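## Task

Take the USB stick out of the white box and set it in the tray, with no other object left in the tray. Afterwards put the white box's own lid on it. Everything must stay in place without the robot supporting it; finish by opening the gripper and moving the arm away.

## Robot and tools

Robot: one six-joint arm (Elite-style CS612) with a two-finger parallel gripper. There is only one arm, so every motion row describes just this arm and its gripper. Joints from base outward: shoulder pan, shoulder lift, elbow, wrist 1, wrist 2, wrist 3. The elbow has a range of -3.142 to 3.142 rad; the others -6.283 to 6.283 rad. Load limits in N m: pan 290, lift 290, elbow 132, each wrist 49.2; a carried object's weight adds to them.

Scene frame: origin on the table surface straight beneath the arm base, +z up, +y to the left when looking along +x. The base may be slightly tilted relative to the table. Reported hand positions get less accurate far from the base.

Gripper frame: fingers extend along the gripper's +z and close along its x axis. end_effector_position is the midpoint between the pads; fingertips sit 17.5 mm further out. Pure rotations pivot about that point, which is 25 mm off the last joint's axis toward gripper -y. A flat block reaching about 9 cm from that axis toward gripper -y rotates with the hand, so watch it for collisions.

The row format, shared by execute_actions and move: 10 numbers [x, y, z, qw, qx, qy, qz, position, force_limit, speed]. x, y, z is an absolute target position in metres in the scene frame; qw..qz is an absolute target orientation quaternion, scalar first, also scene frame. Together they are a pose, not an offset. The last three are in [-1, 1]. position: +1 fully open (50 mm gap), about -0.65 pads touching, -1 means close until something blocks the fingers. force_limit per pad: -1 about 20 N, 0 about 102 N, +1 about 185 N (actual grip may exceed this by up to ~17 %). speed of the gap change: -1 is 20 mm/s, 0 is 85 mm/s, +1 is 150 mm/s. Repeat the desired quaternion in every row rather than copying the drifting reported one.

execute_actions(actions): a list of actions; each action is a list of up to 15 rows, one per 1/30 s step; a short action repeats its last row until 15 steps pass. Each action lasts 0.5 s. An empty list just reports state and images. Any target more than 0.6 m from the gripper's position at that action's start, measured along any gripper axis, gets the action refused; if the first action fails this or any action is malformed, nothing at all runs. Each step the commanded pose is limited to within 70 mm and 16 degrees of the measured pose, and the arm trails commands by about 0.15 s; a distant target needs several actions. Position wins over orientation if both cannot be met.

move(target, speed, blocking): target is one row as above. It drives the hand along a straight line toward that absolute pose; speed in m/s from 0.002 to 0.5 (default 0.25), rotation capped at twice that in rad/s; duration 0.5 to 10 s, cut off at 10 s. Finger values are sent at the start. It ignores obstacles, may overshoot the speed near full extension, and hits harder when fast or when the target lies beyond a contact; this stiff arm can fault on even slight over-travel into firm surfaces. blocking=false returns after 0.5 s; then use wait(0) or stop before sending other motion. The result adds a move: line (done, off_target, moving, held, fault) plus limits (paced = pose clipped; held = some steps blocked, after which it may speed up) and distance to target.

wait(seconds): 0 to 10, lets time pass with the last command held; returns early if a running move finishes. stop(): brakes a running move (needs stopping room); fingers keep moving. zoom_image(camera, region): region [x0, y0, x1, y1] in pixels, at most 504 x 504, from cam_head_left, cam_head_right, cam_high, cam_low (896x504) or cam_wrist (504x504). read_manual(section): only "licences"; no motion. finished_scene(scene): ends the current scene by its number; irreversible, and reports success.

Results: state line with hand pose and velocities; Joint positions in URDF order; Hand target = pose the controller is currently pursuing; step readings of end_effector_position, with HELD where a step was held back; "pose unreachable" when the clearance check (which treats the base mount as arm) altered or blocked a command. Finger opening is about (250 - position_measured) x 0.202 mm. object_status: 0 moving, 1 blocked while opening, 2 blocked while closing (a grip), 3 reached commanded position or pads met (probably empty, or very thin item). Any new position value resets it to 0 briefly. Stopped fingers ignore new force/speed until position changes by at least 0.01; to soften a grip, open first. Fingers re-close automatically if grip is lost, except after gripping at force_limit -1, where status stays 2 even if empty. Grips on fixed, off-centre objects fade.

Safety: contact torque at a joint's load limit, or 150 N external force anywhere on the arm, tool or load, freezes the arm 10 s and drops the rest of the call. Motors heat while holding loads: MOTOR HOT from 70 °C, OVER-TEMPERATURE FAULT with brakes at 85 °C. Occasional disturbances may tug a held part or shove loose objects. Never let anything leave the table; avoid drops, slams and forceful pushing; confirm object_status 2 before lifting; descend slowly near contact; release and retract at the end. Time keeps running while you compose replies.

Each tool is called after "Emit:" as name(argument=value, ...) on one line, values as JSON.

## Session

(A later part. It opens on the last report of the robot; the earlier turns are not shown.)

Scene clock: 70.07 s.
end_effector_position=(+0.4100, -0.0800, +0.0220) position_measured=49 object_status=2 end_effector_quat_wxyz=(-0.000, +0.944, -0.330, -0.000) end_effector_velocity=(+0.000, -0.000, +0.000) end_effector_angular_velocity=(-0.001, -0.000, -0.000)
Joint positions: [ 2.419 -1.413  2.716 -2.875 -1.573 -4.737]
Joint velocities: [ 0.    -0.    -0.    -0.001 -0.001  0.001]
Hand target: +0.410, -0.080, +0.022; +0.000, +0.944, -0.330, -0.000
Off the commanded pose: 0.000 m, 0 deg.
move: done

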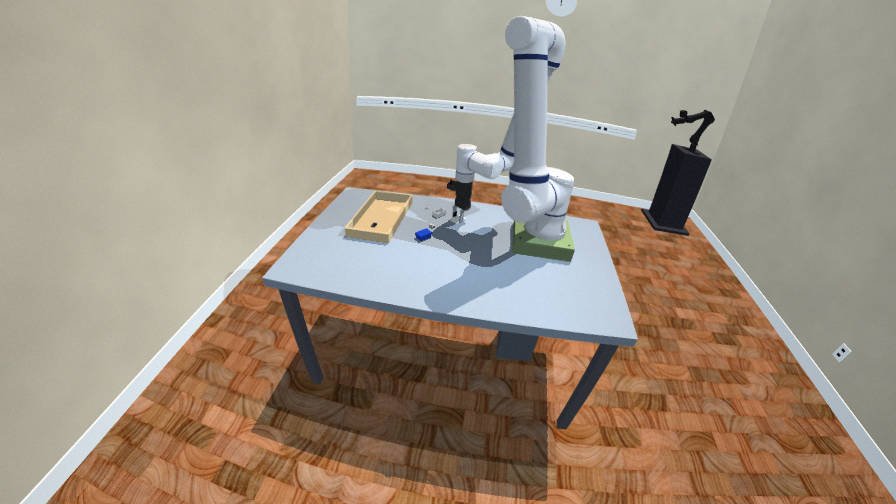

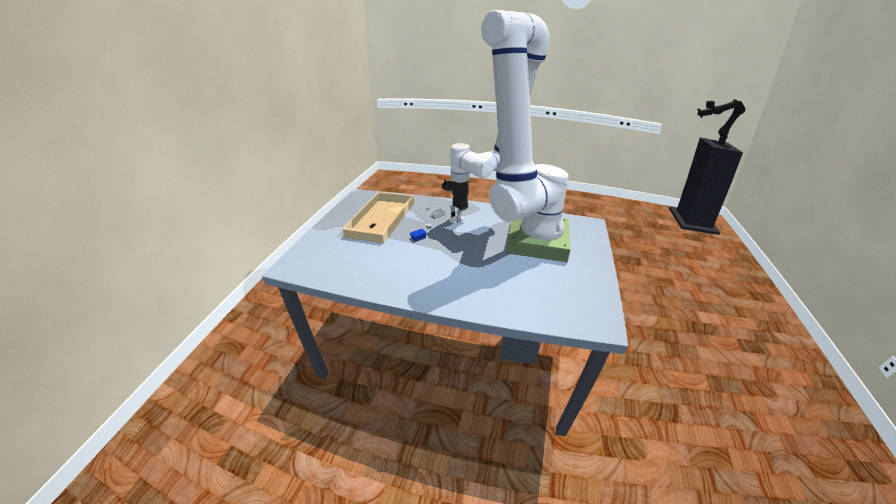

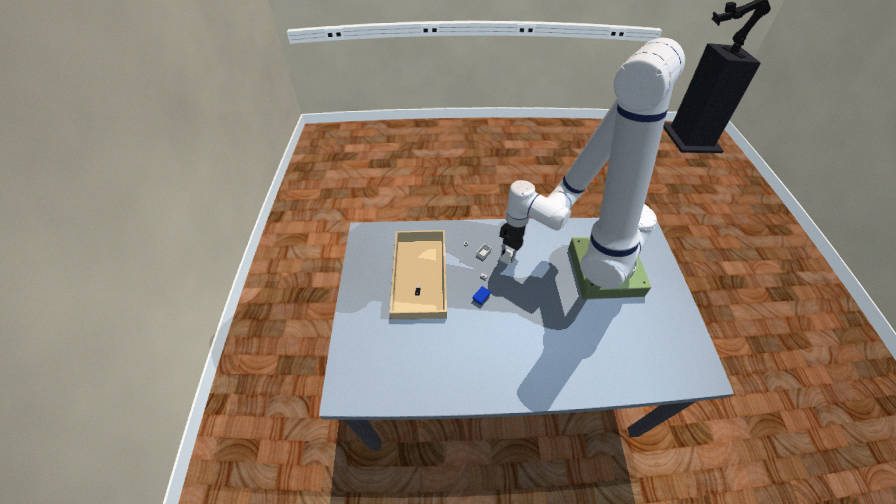

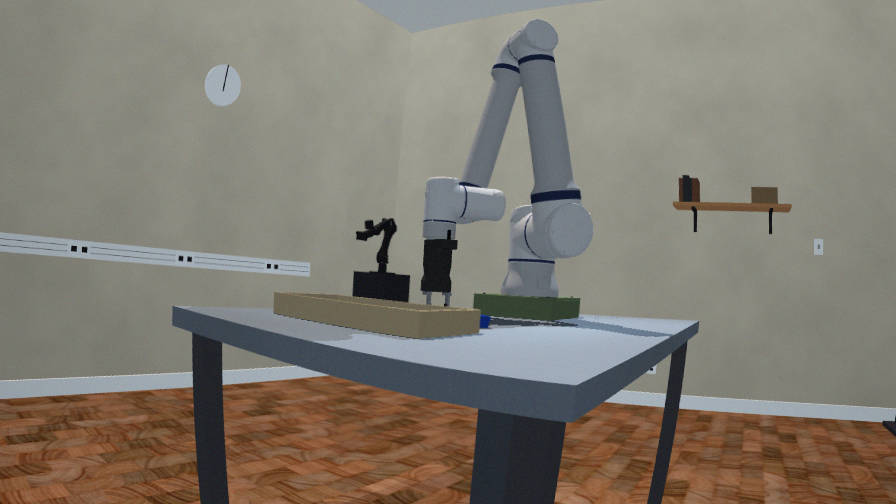

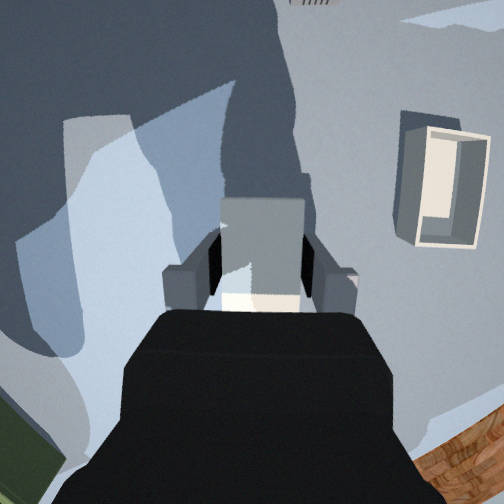

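Box shifted ~0.5 mm image-down.

Emit:
move(target=[0.41,-0.08,0.06,0,0.944,-0.33,0,-1,-0.7,0], speed=0.1)

Emit:
move(target=[0.5081,-0.1064,0.06,0,0.944,-0.33,0,-1,-0.7,0], speed=0.1)

Emit:
move(target=[0.5081,-0.1064,0.0365,0,0.944,-0.33,0,-1,-0.7,0], speed=0.015)

Emit:
move(target=[0.5081,-0.1064,0.0365,0,0.944,-0.33,0,1,-0.7,0])

Emit:
move(target=[0.5081,-0.1064,0.2,0,0.944,-0.33,0,1,-0.7,0])

Emit:
zoom_image(camera="cam_head_left", region=[410,190,470,240])

Scene clock: 72.70 s.
end_effector_position=(+0.4099, -0.0798, +0.0600) position_measured=49 object_status=2 end_effector_quat_wxyz=(-0.000, +0.944, -0.330, +0.000) end_effector_velocity=(+0.000, +0.000, +0.002) end_effector_angular_velocity=(-0.001, +0.000, +0.003)
Joint positions: [ 2.42  -1.551  2.697 -2.718 -1.573 -4.737]
Joint velocities: [ 0.001 -0.006 -0.001  0.007 -0.001 -0.001]
Hand target: +0.410, -0.080, +0.060; +0.000, +0.944, -0.330, +0.000
Off the commanded pose: 0.000 m, 0 deg.
move: done

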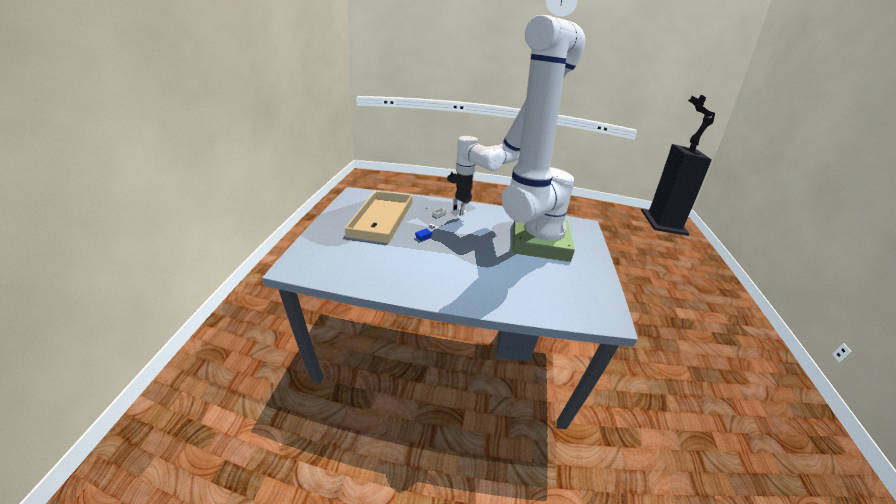

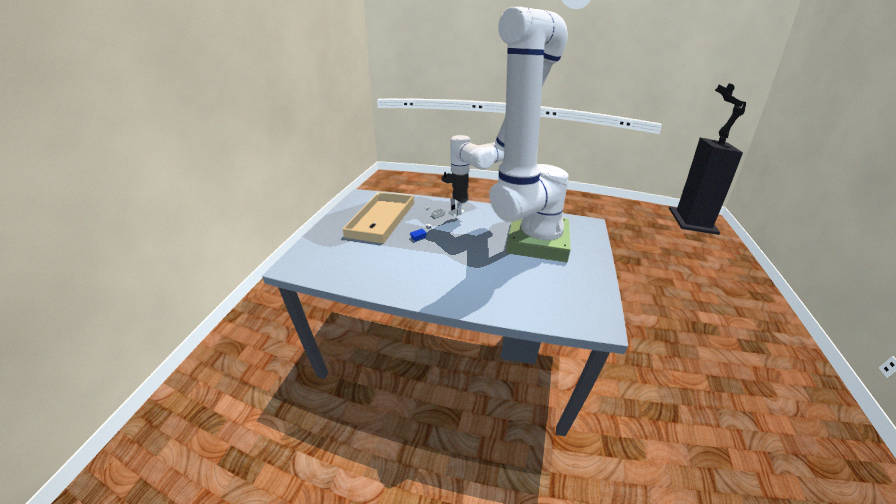

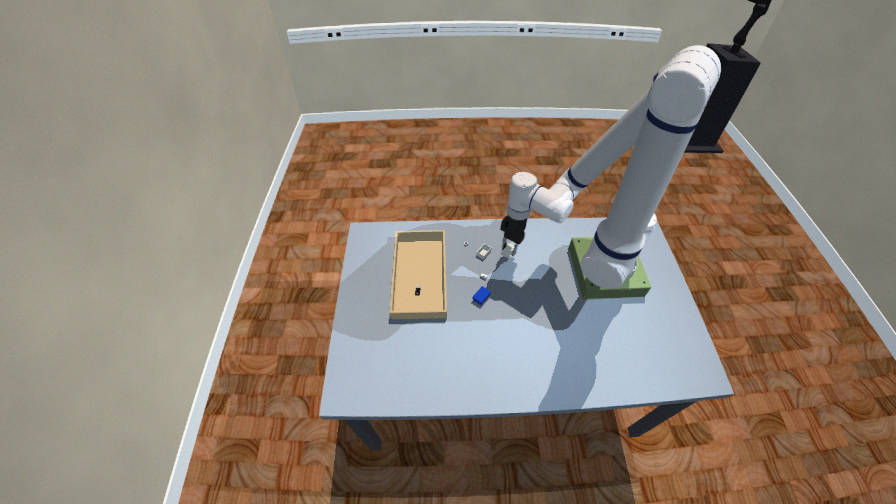

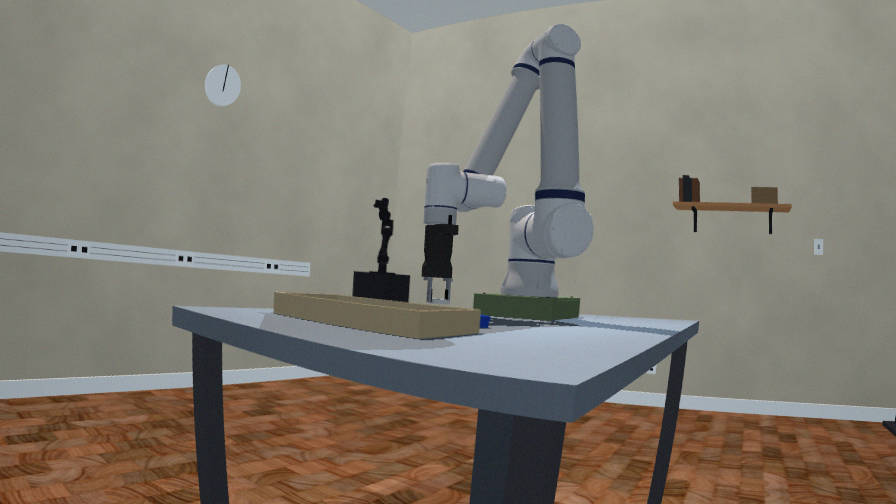

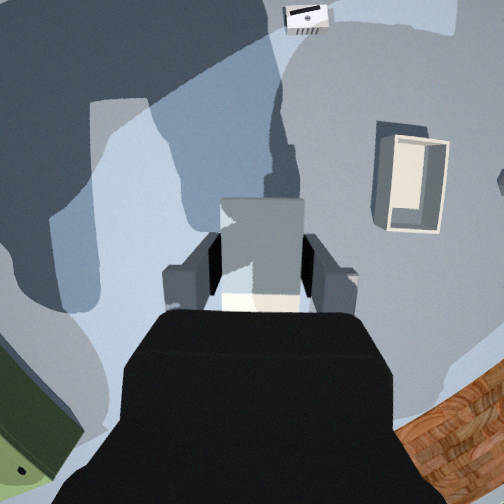

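Scene clock: 74.13 s.
end_effector_position=(+0.5080, -0.1064, +0.0604) position_measured=49 object_status=2 end_effector_quat_wxyz=(-0.000, +0.944, -0.330, +0.000) end_effector_velocity=(+0.002, -0.001, +0.000) end_effector_angular_velocity=(+0.000, -0.001, -0.000)
Joint positions: [ 2.51  -1.402  2.51  -2.681 -1.573 -4.646]
Joint velocities: [ 0.001  0.002 -0.003  0.     0.001  0.001]
Hand target: +0.508, -0.107, +0.060; -0.000, +0.944, -0.330, +0.000
Off the commanded pose: 0.000 m, 0 deg.
move: done

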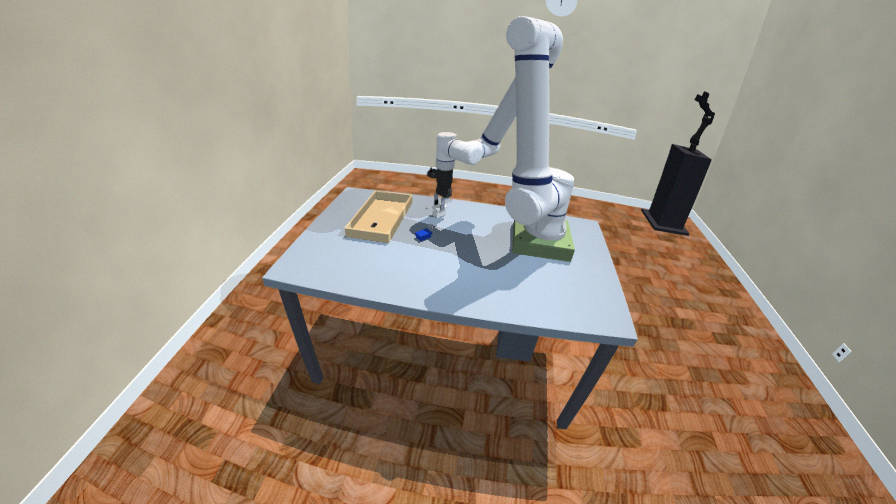

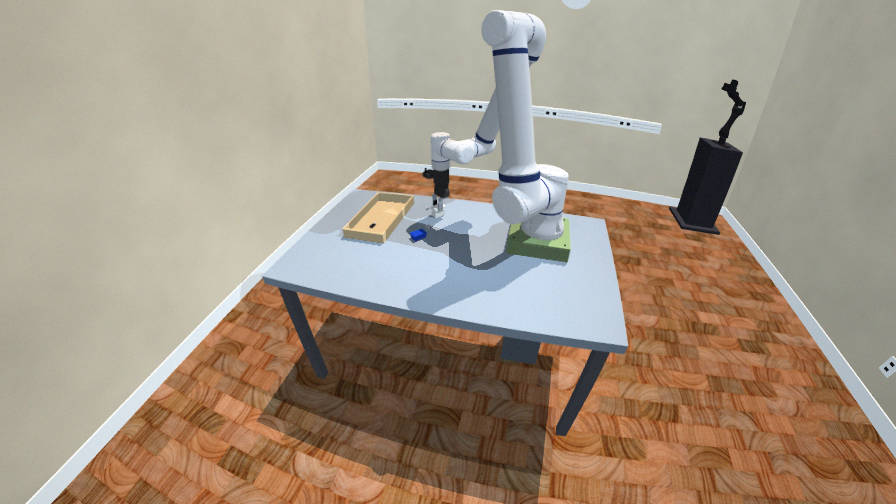

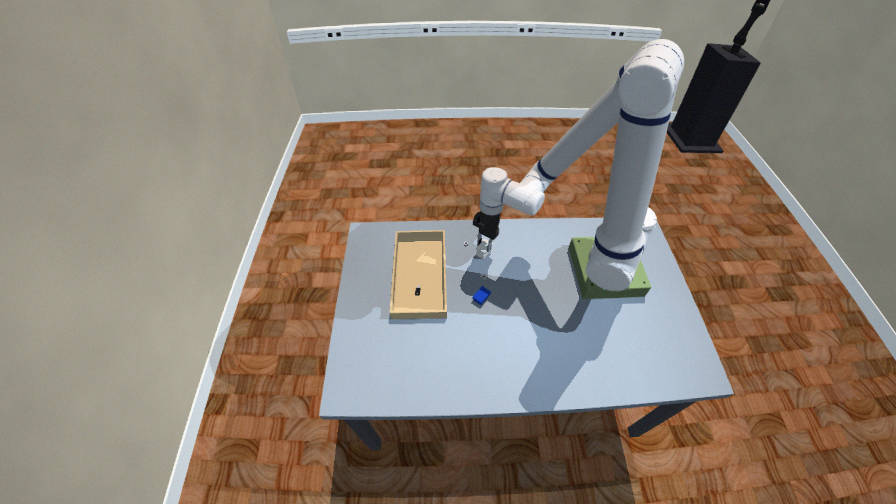

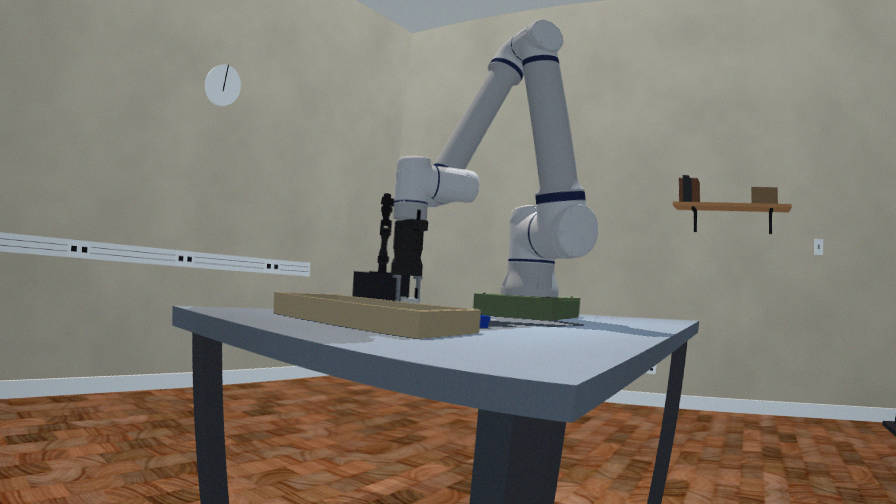

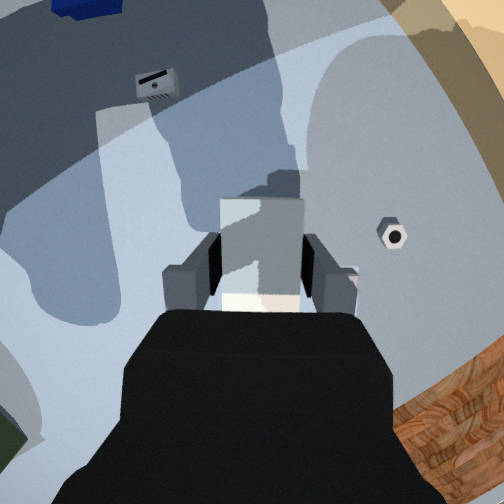

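Scene clock: 75.97 s.
end_effector_position=(+0.5082, -0.1065, +0.0367) position_measured=49 object_status=2 end_effector_quat_wxyz=(+0.000, +0.944, -0.330, +0.000) end_effector_velocity=(+0.001, -0.000, -0.001) end_effector_angular_velocity=(-0.001, -0.001, +0.000)
Joint positions: [ 2.511 -1.342  2.519 -2.75  -1.573 -4.645]
Joint velocities: [ 0.     0.004  0.    -0.006  0.     0.   ]
Hand target: +0.508, -0.106, +0.036; -0.000, +0.944, -0.330, -0.000
Off the commanded pose: 0.000 m, 0 deg.
move: done

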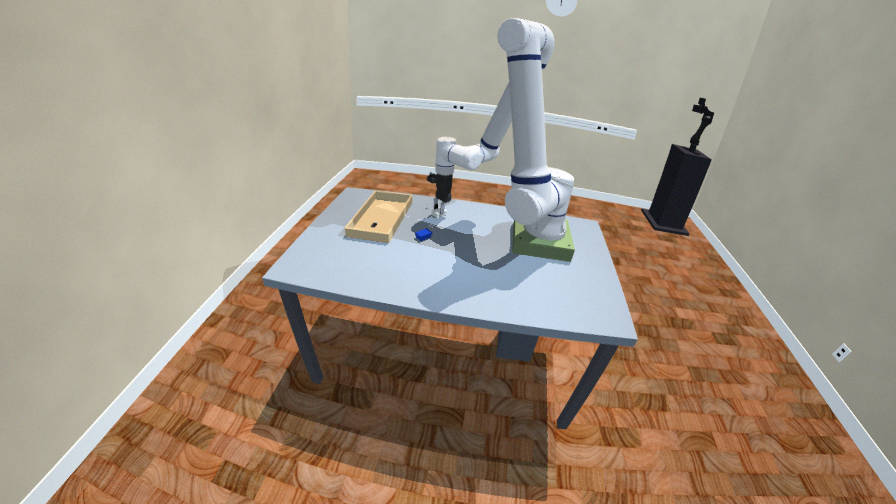

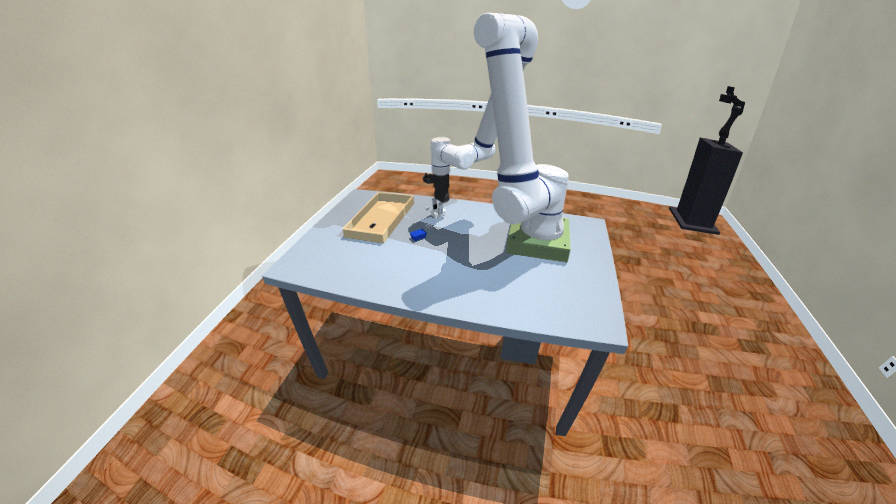

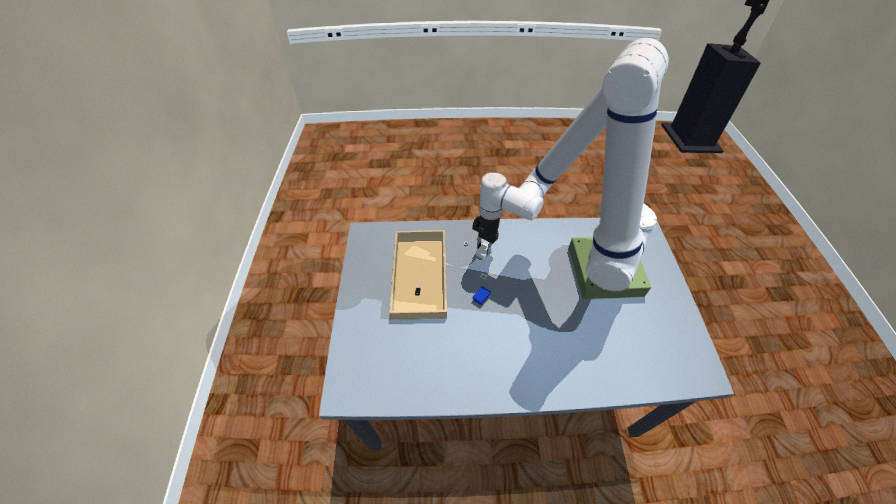

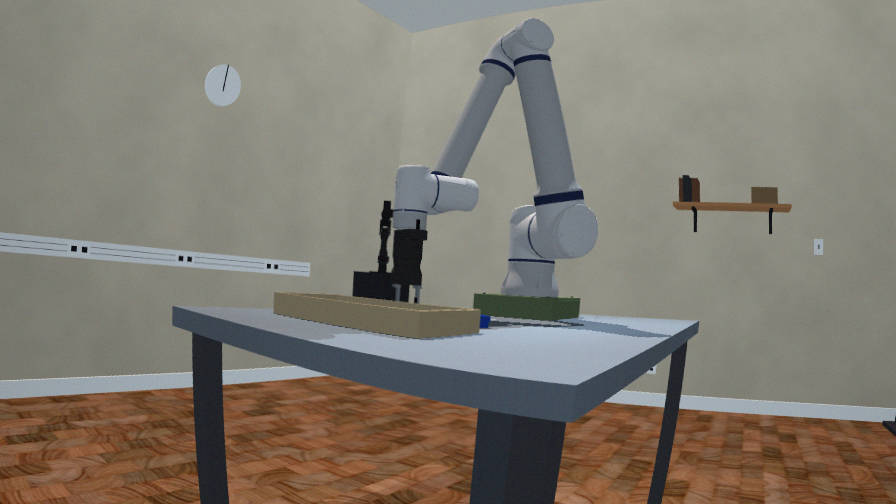

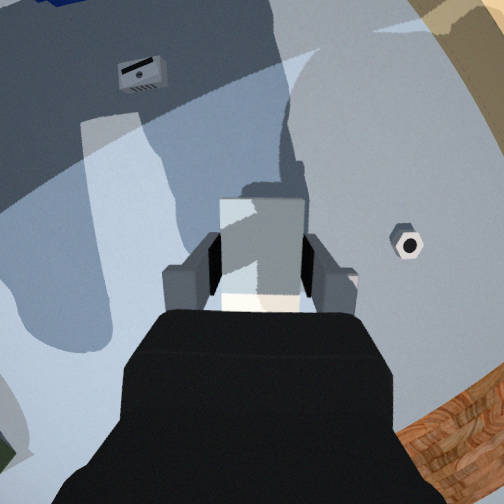

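Scene clock: 76.67 s.
end_effector_position=(+0.5081, -0.1064, +0.0365) position_measured=3 object_status=3 end_effector_quat_wxyz=(+0.000, +0.944, -0.330, +0.000) end_effector_velocity=(+0.001, -0.000, +0.000) end_effector_angular_velocity=(-0.000, -0.001, -0.000)
Joint positions: [ 2.511 -1.341  2.52  -2.751 -1.573 -4.645]
Joint velocities: [ 0.     0.    -0.001  0.     0.     0.   ]
Hand target: +0.508, -0.106, +0.036; -0.000, +0.944, -0.330, +0.000
Off the commanded pose: 0.000 m, 0 deg.
move: done

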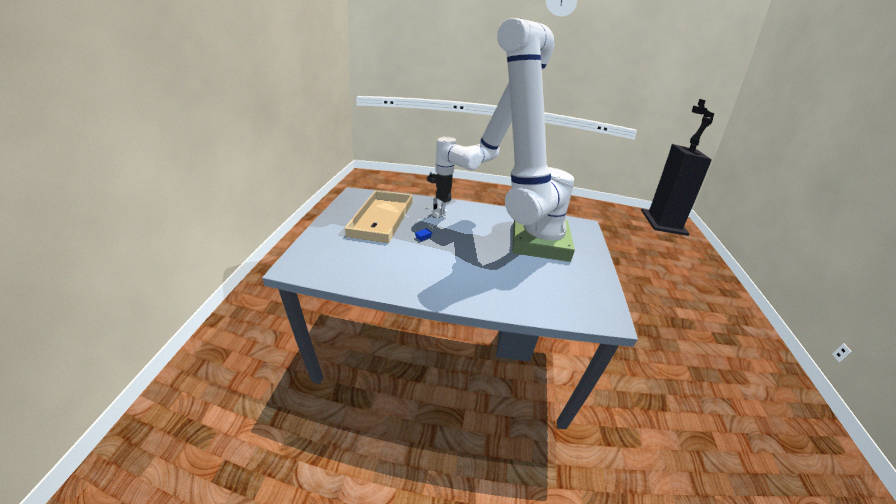

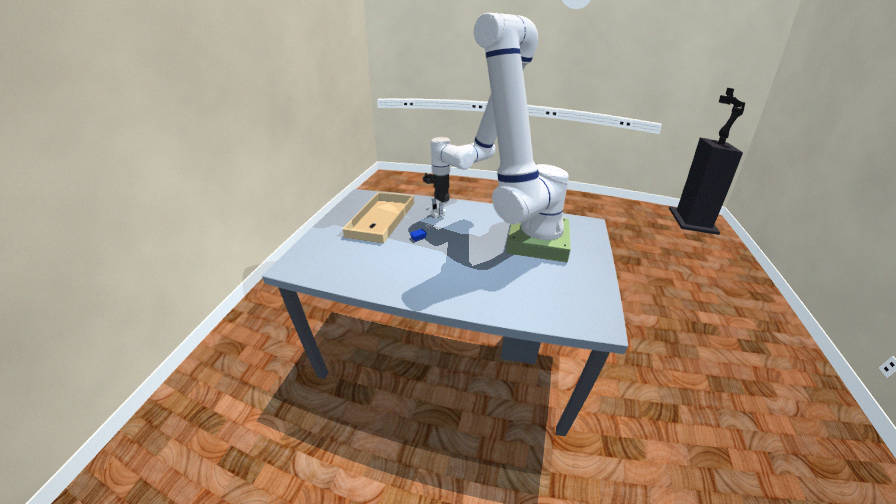

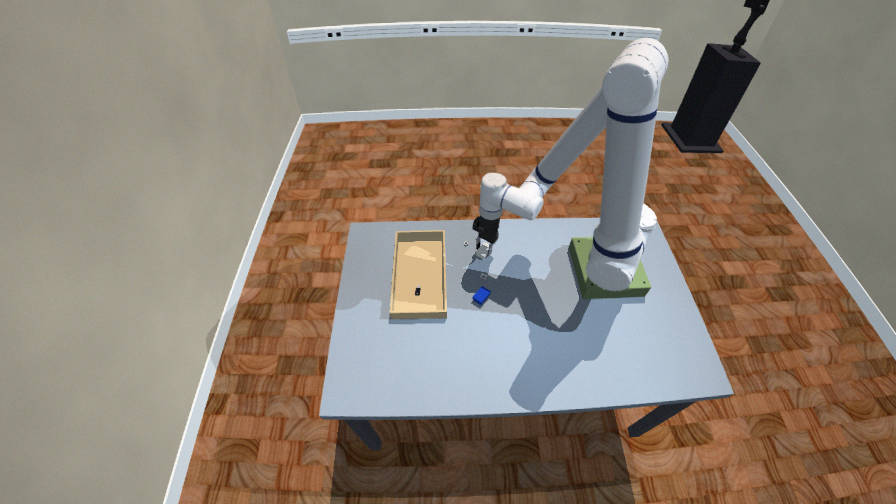

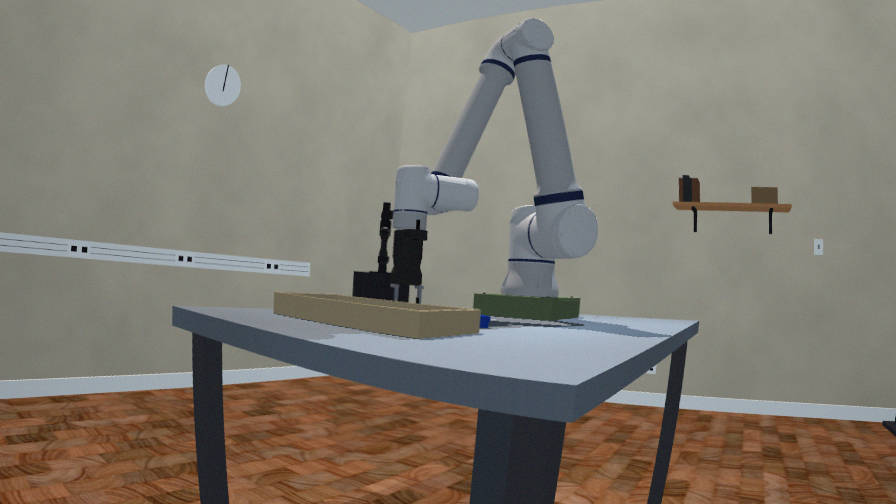

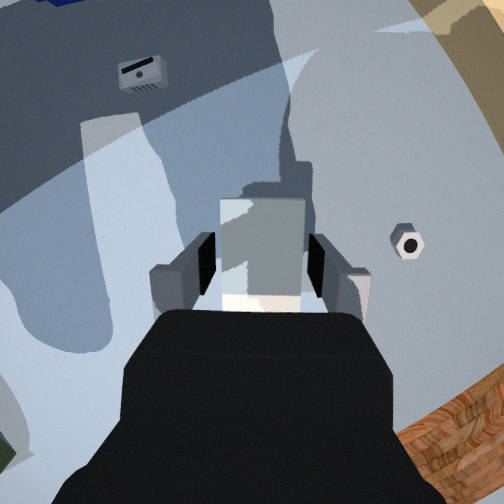

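Scene clock: 77.87 s.
end_effector_position=(+0.5075, -0.1059, +0.2002) position_measured=3 object_status=3 end_effector_quat_wxyz=(-0.000, +0.944, -0.330, +0.000) end_effector_velocity=(-0.000, -0.000, +0.002) end_effector_angular_velocity=(-0.000, +0.001, +0.000)
Joint positions: [ 2.512 -1.689  2.407 -2.29  -1.573 -4.644]
Joint velocities: [-0.    -0.003 -0.002  0.005 -0.    -0.001]
Hand target: +0.507, -0.106, +0.200; -0.000, +0.944, -0.330, +0.000
Off the commanded pose: 0.001 m, 0 deg.
move: done

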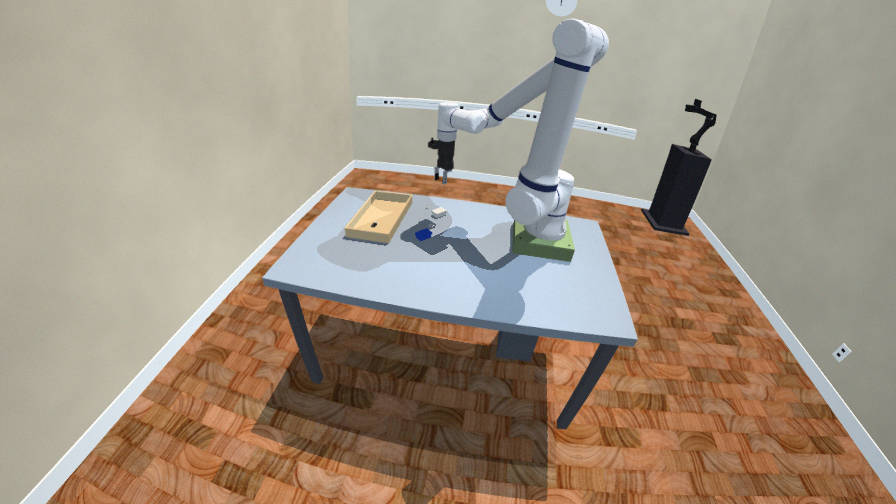

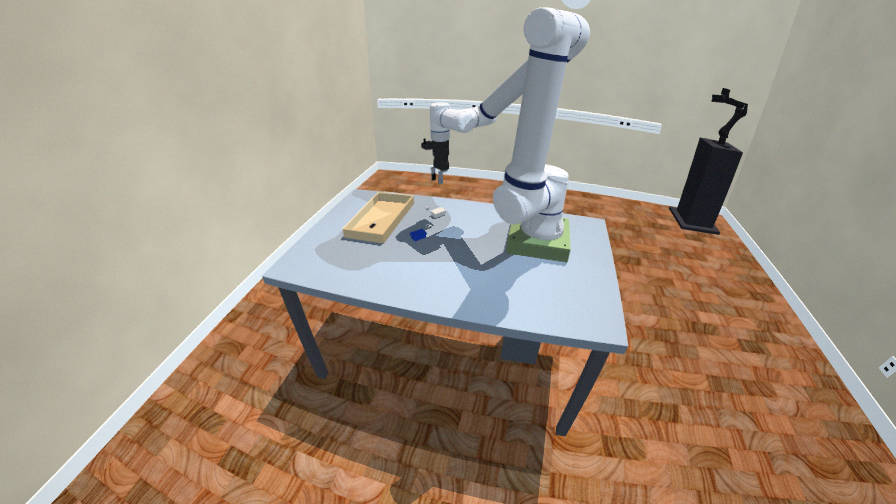

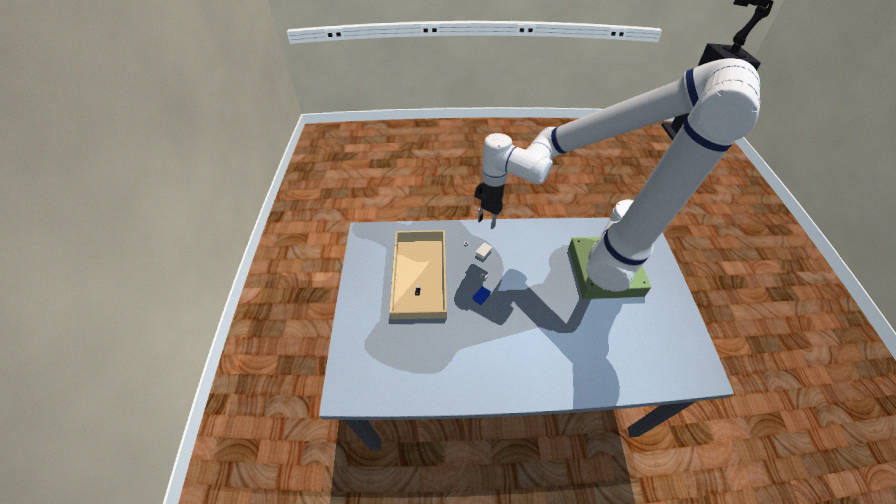

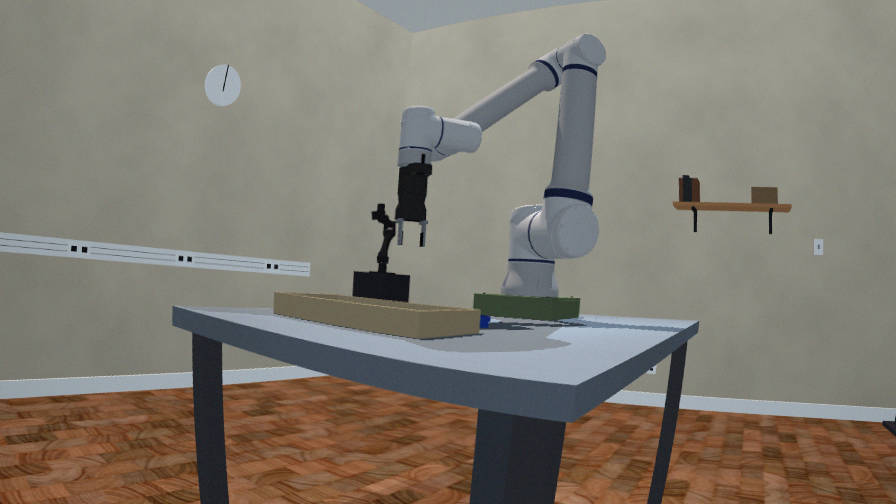

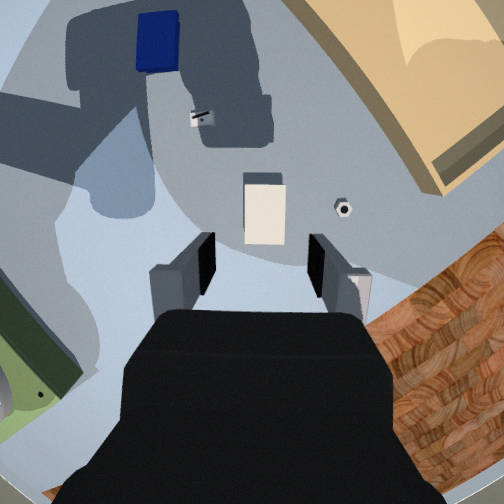

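Region (410, 190, 470, 240) of cam_head_left's 896x504 image, scaled by 8.400, with more detail than that image has.

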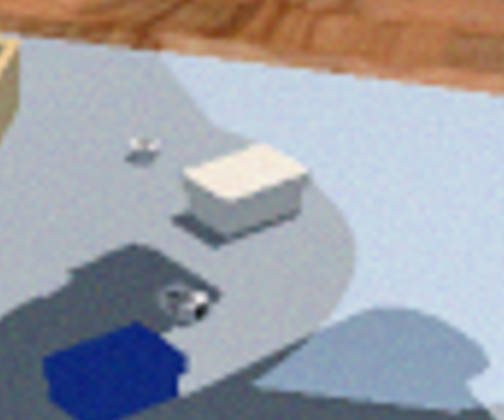

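Emit:
finished_scene(scene=2)

The scene is finished: the task was done.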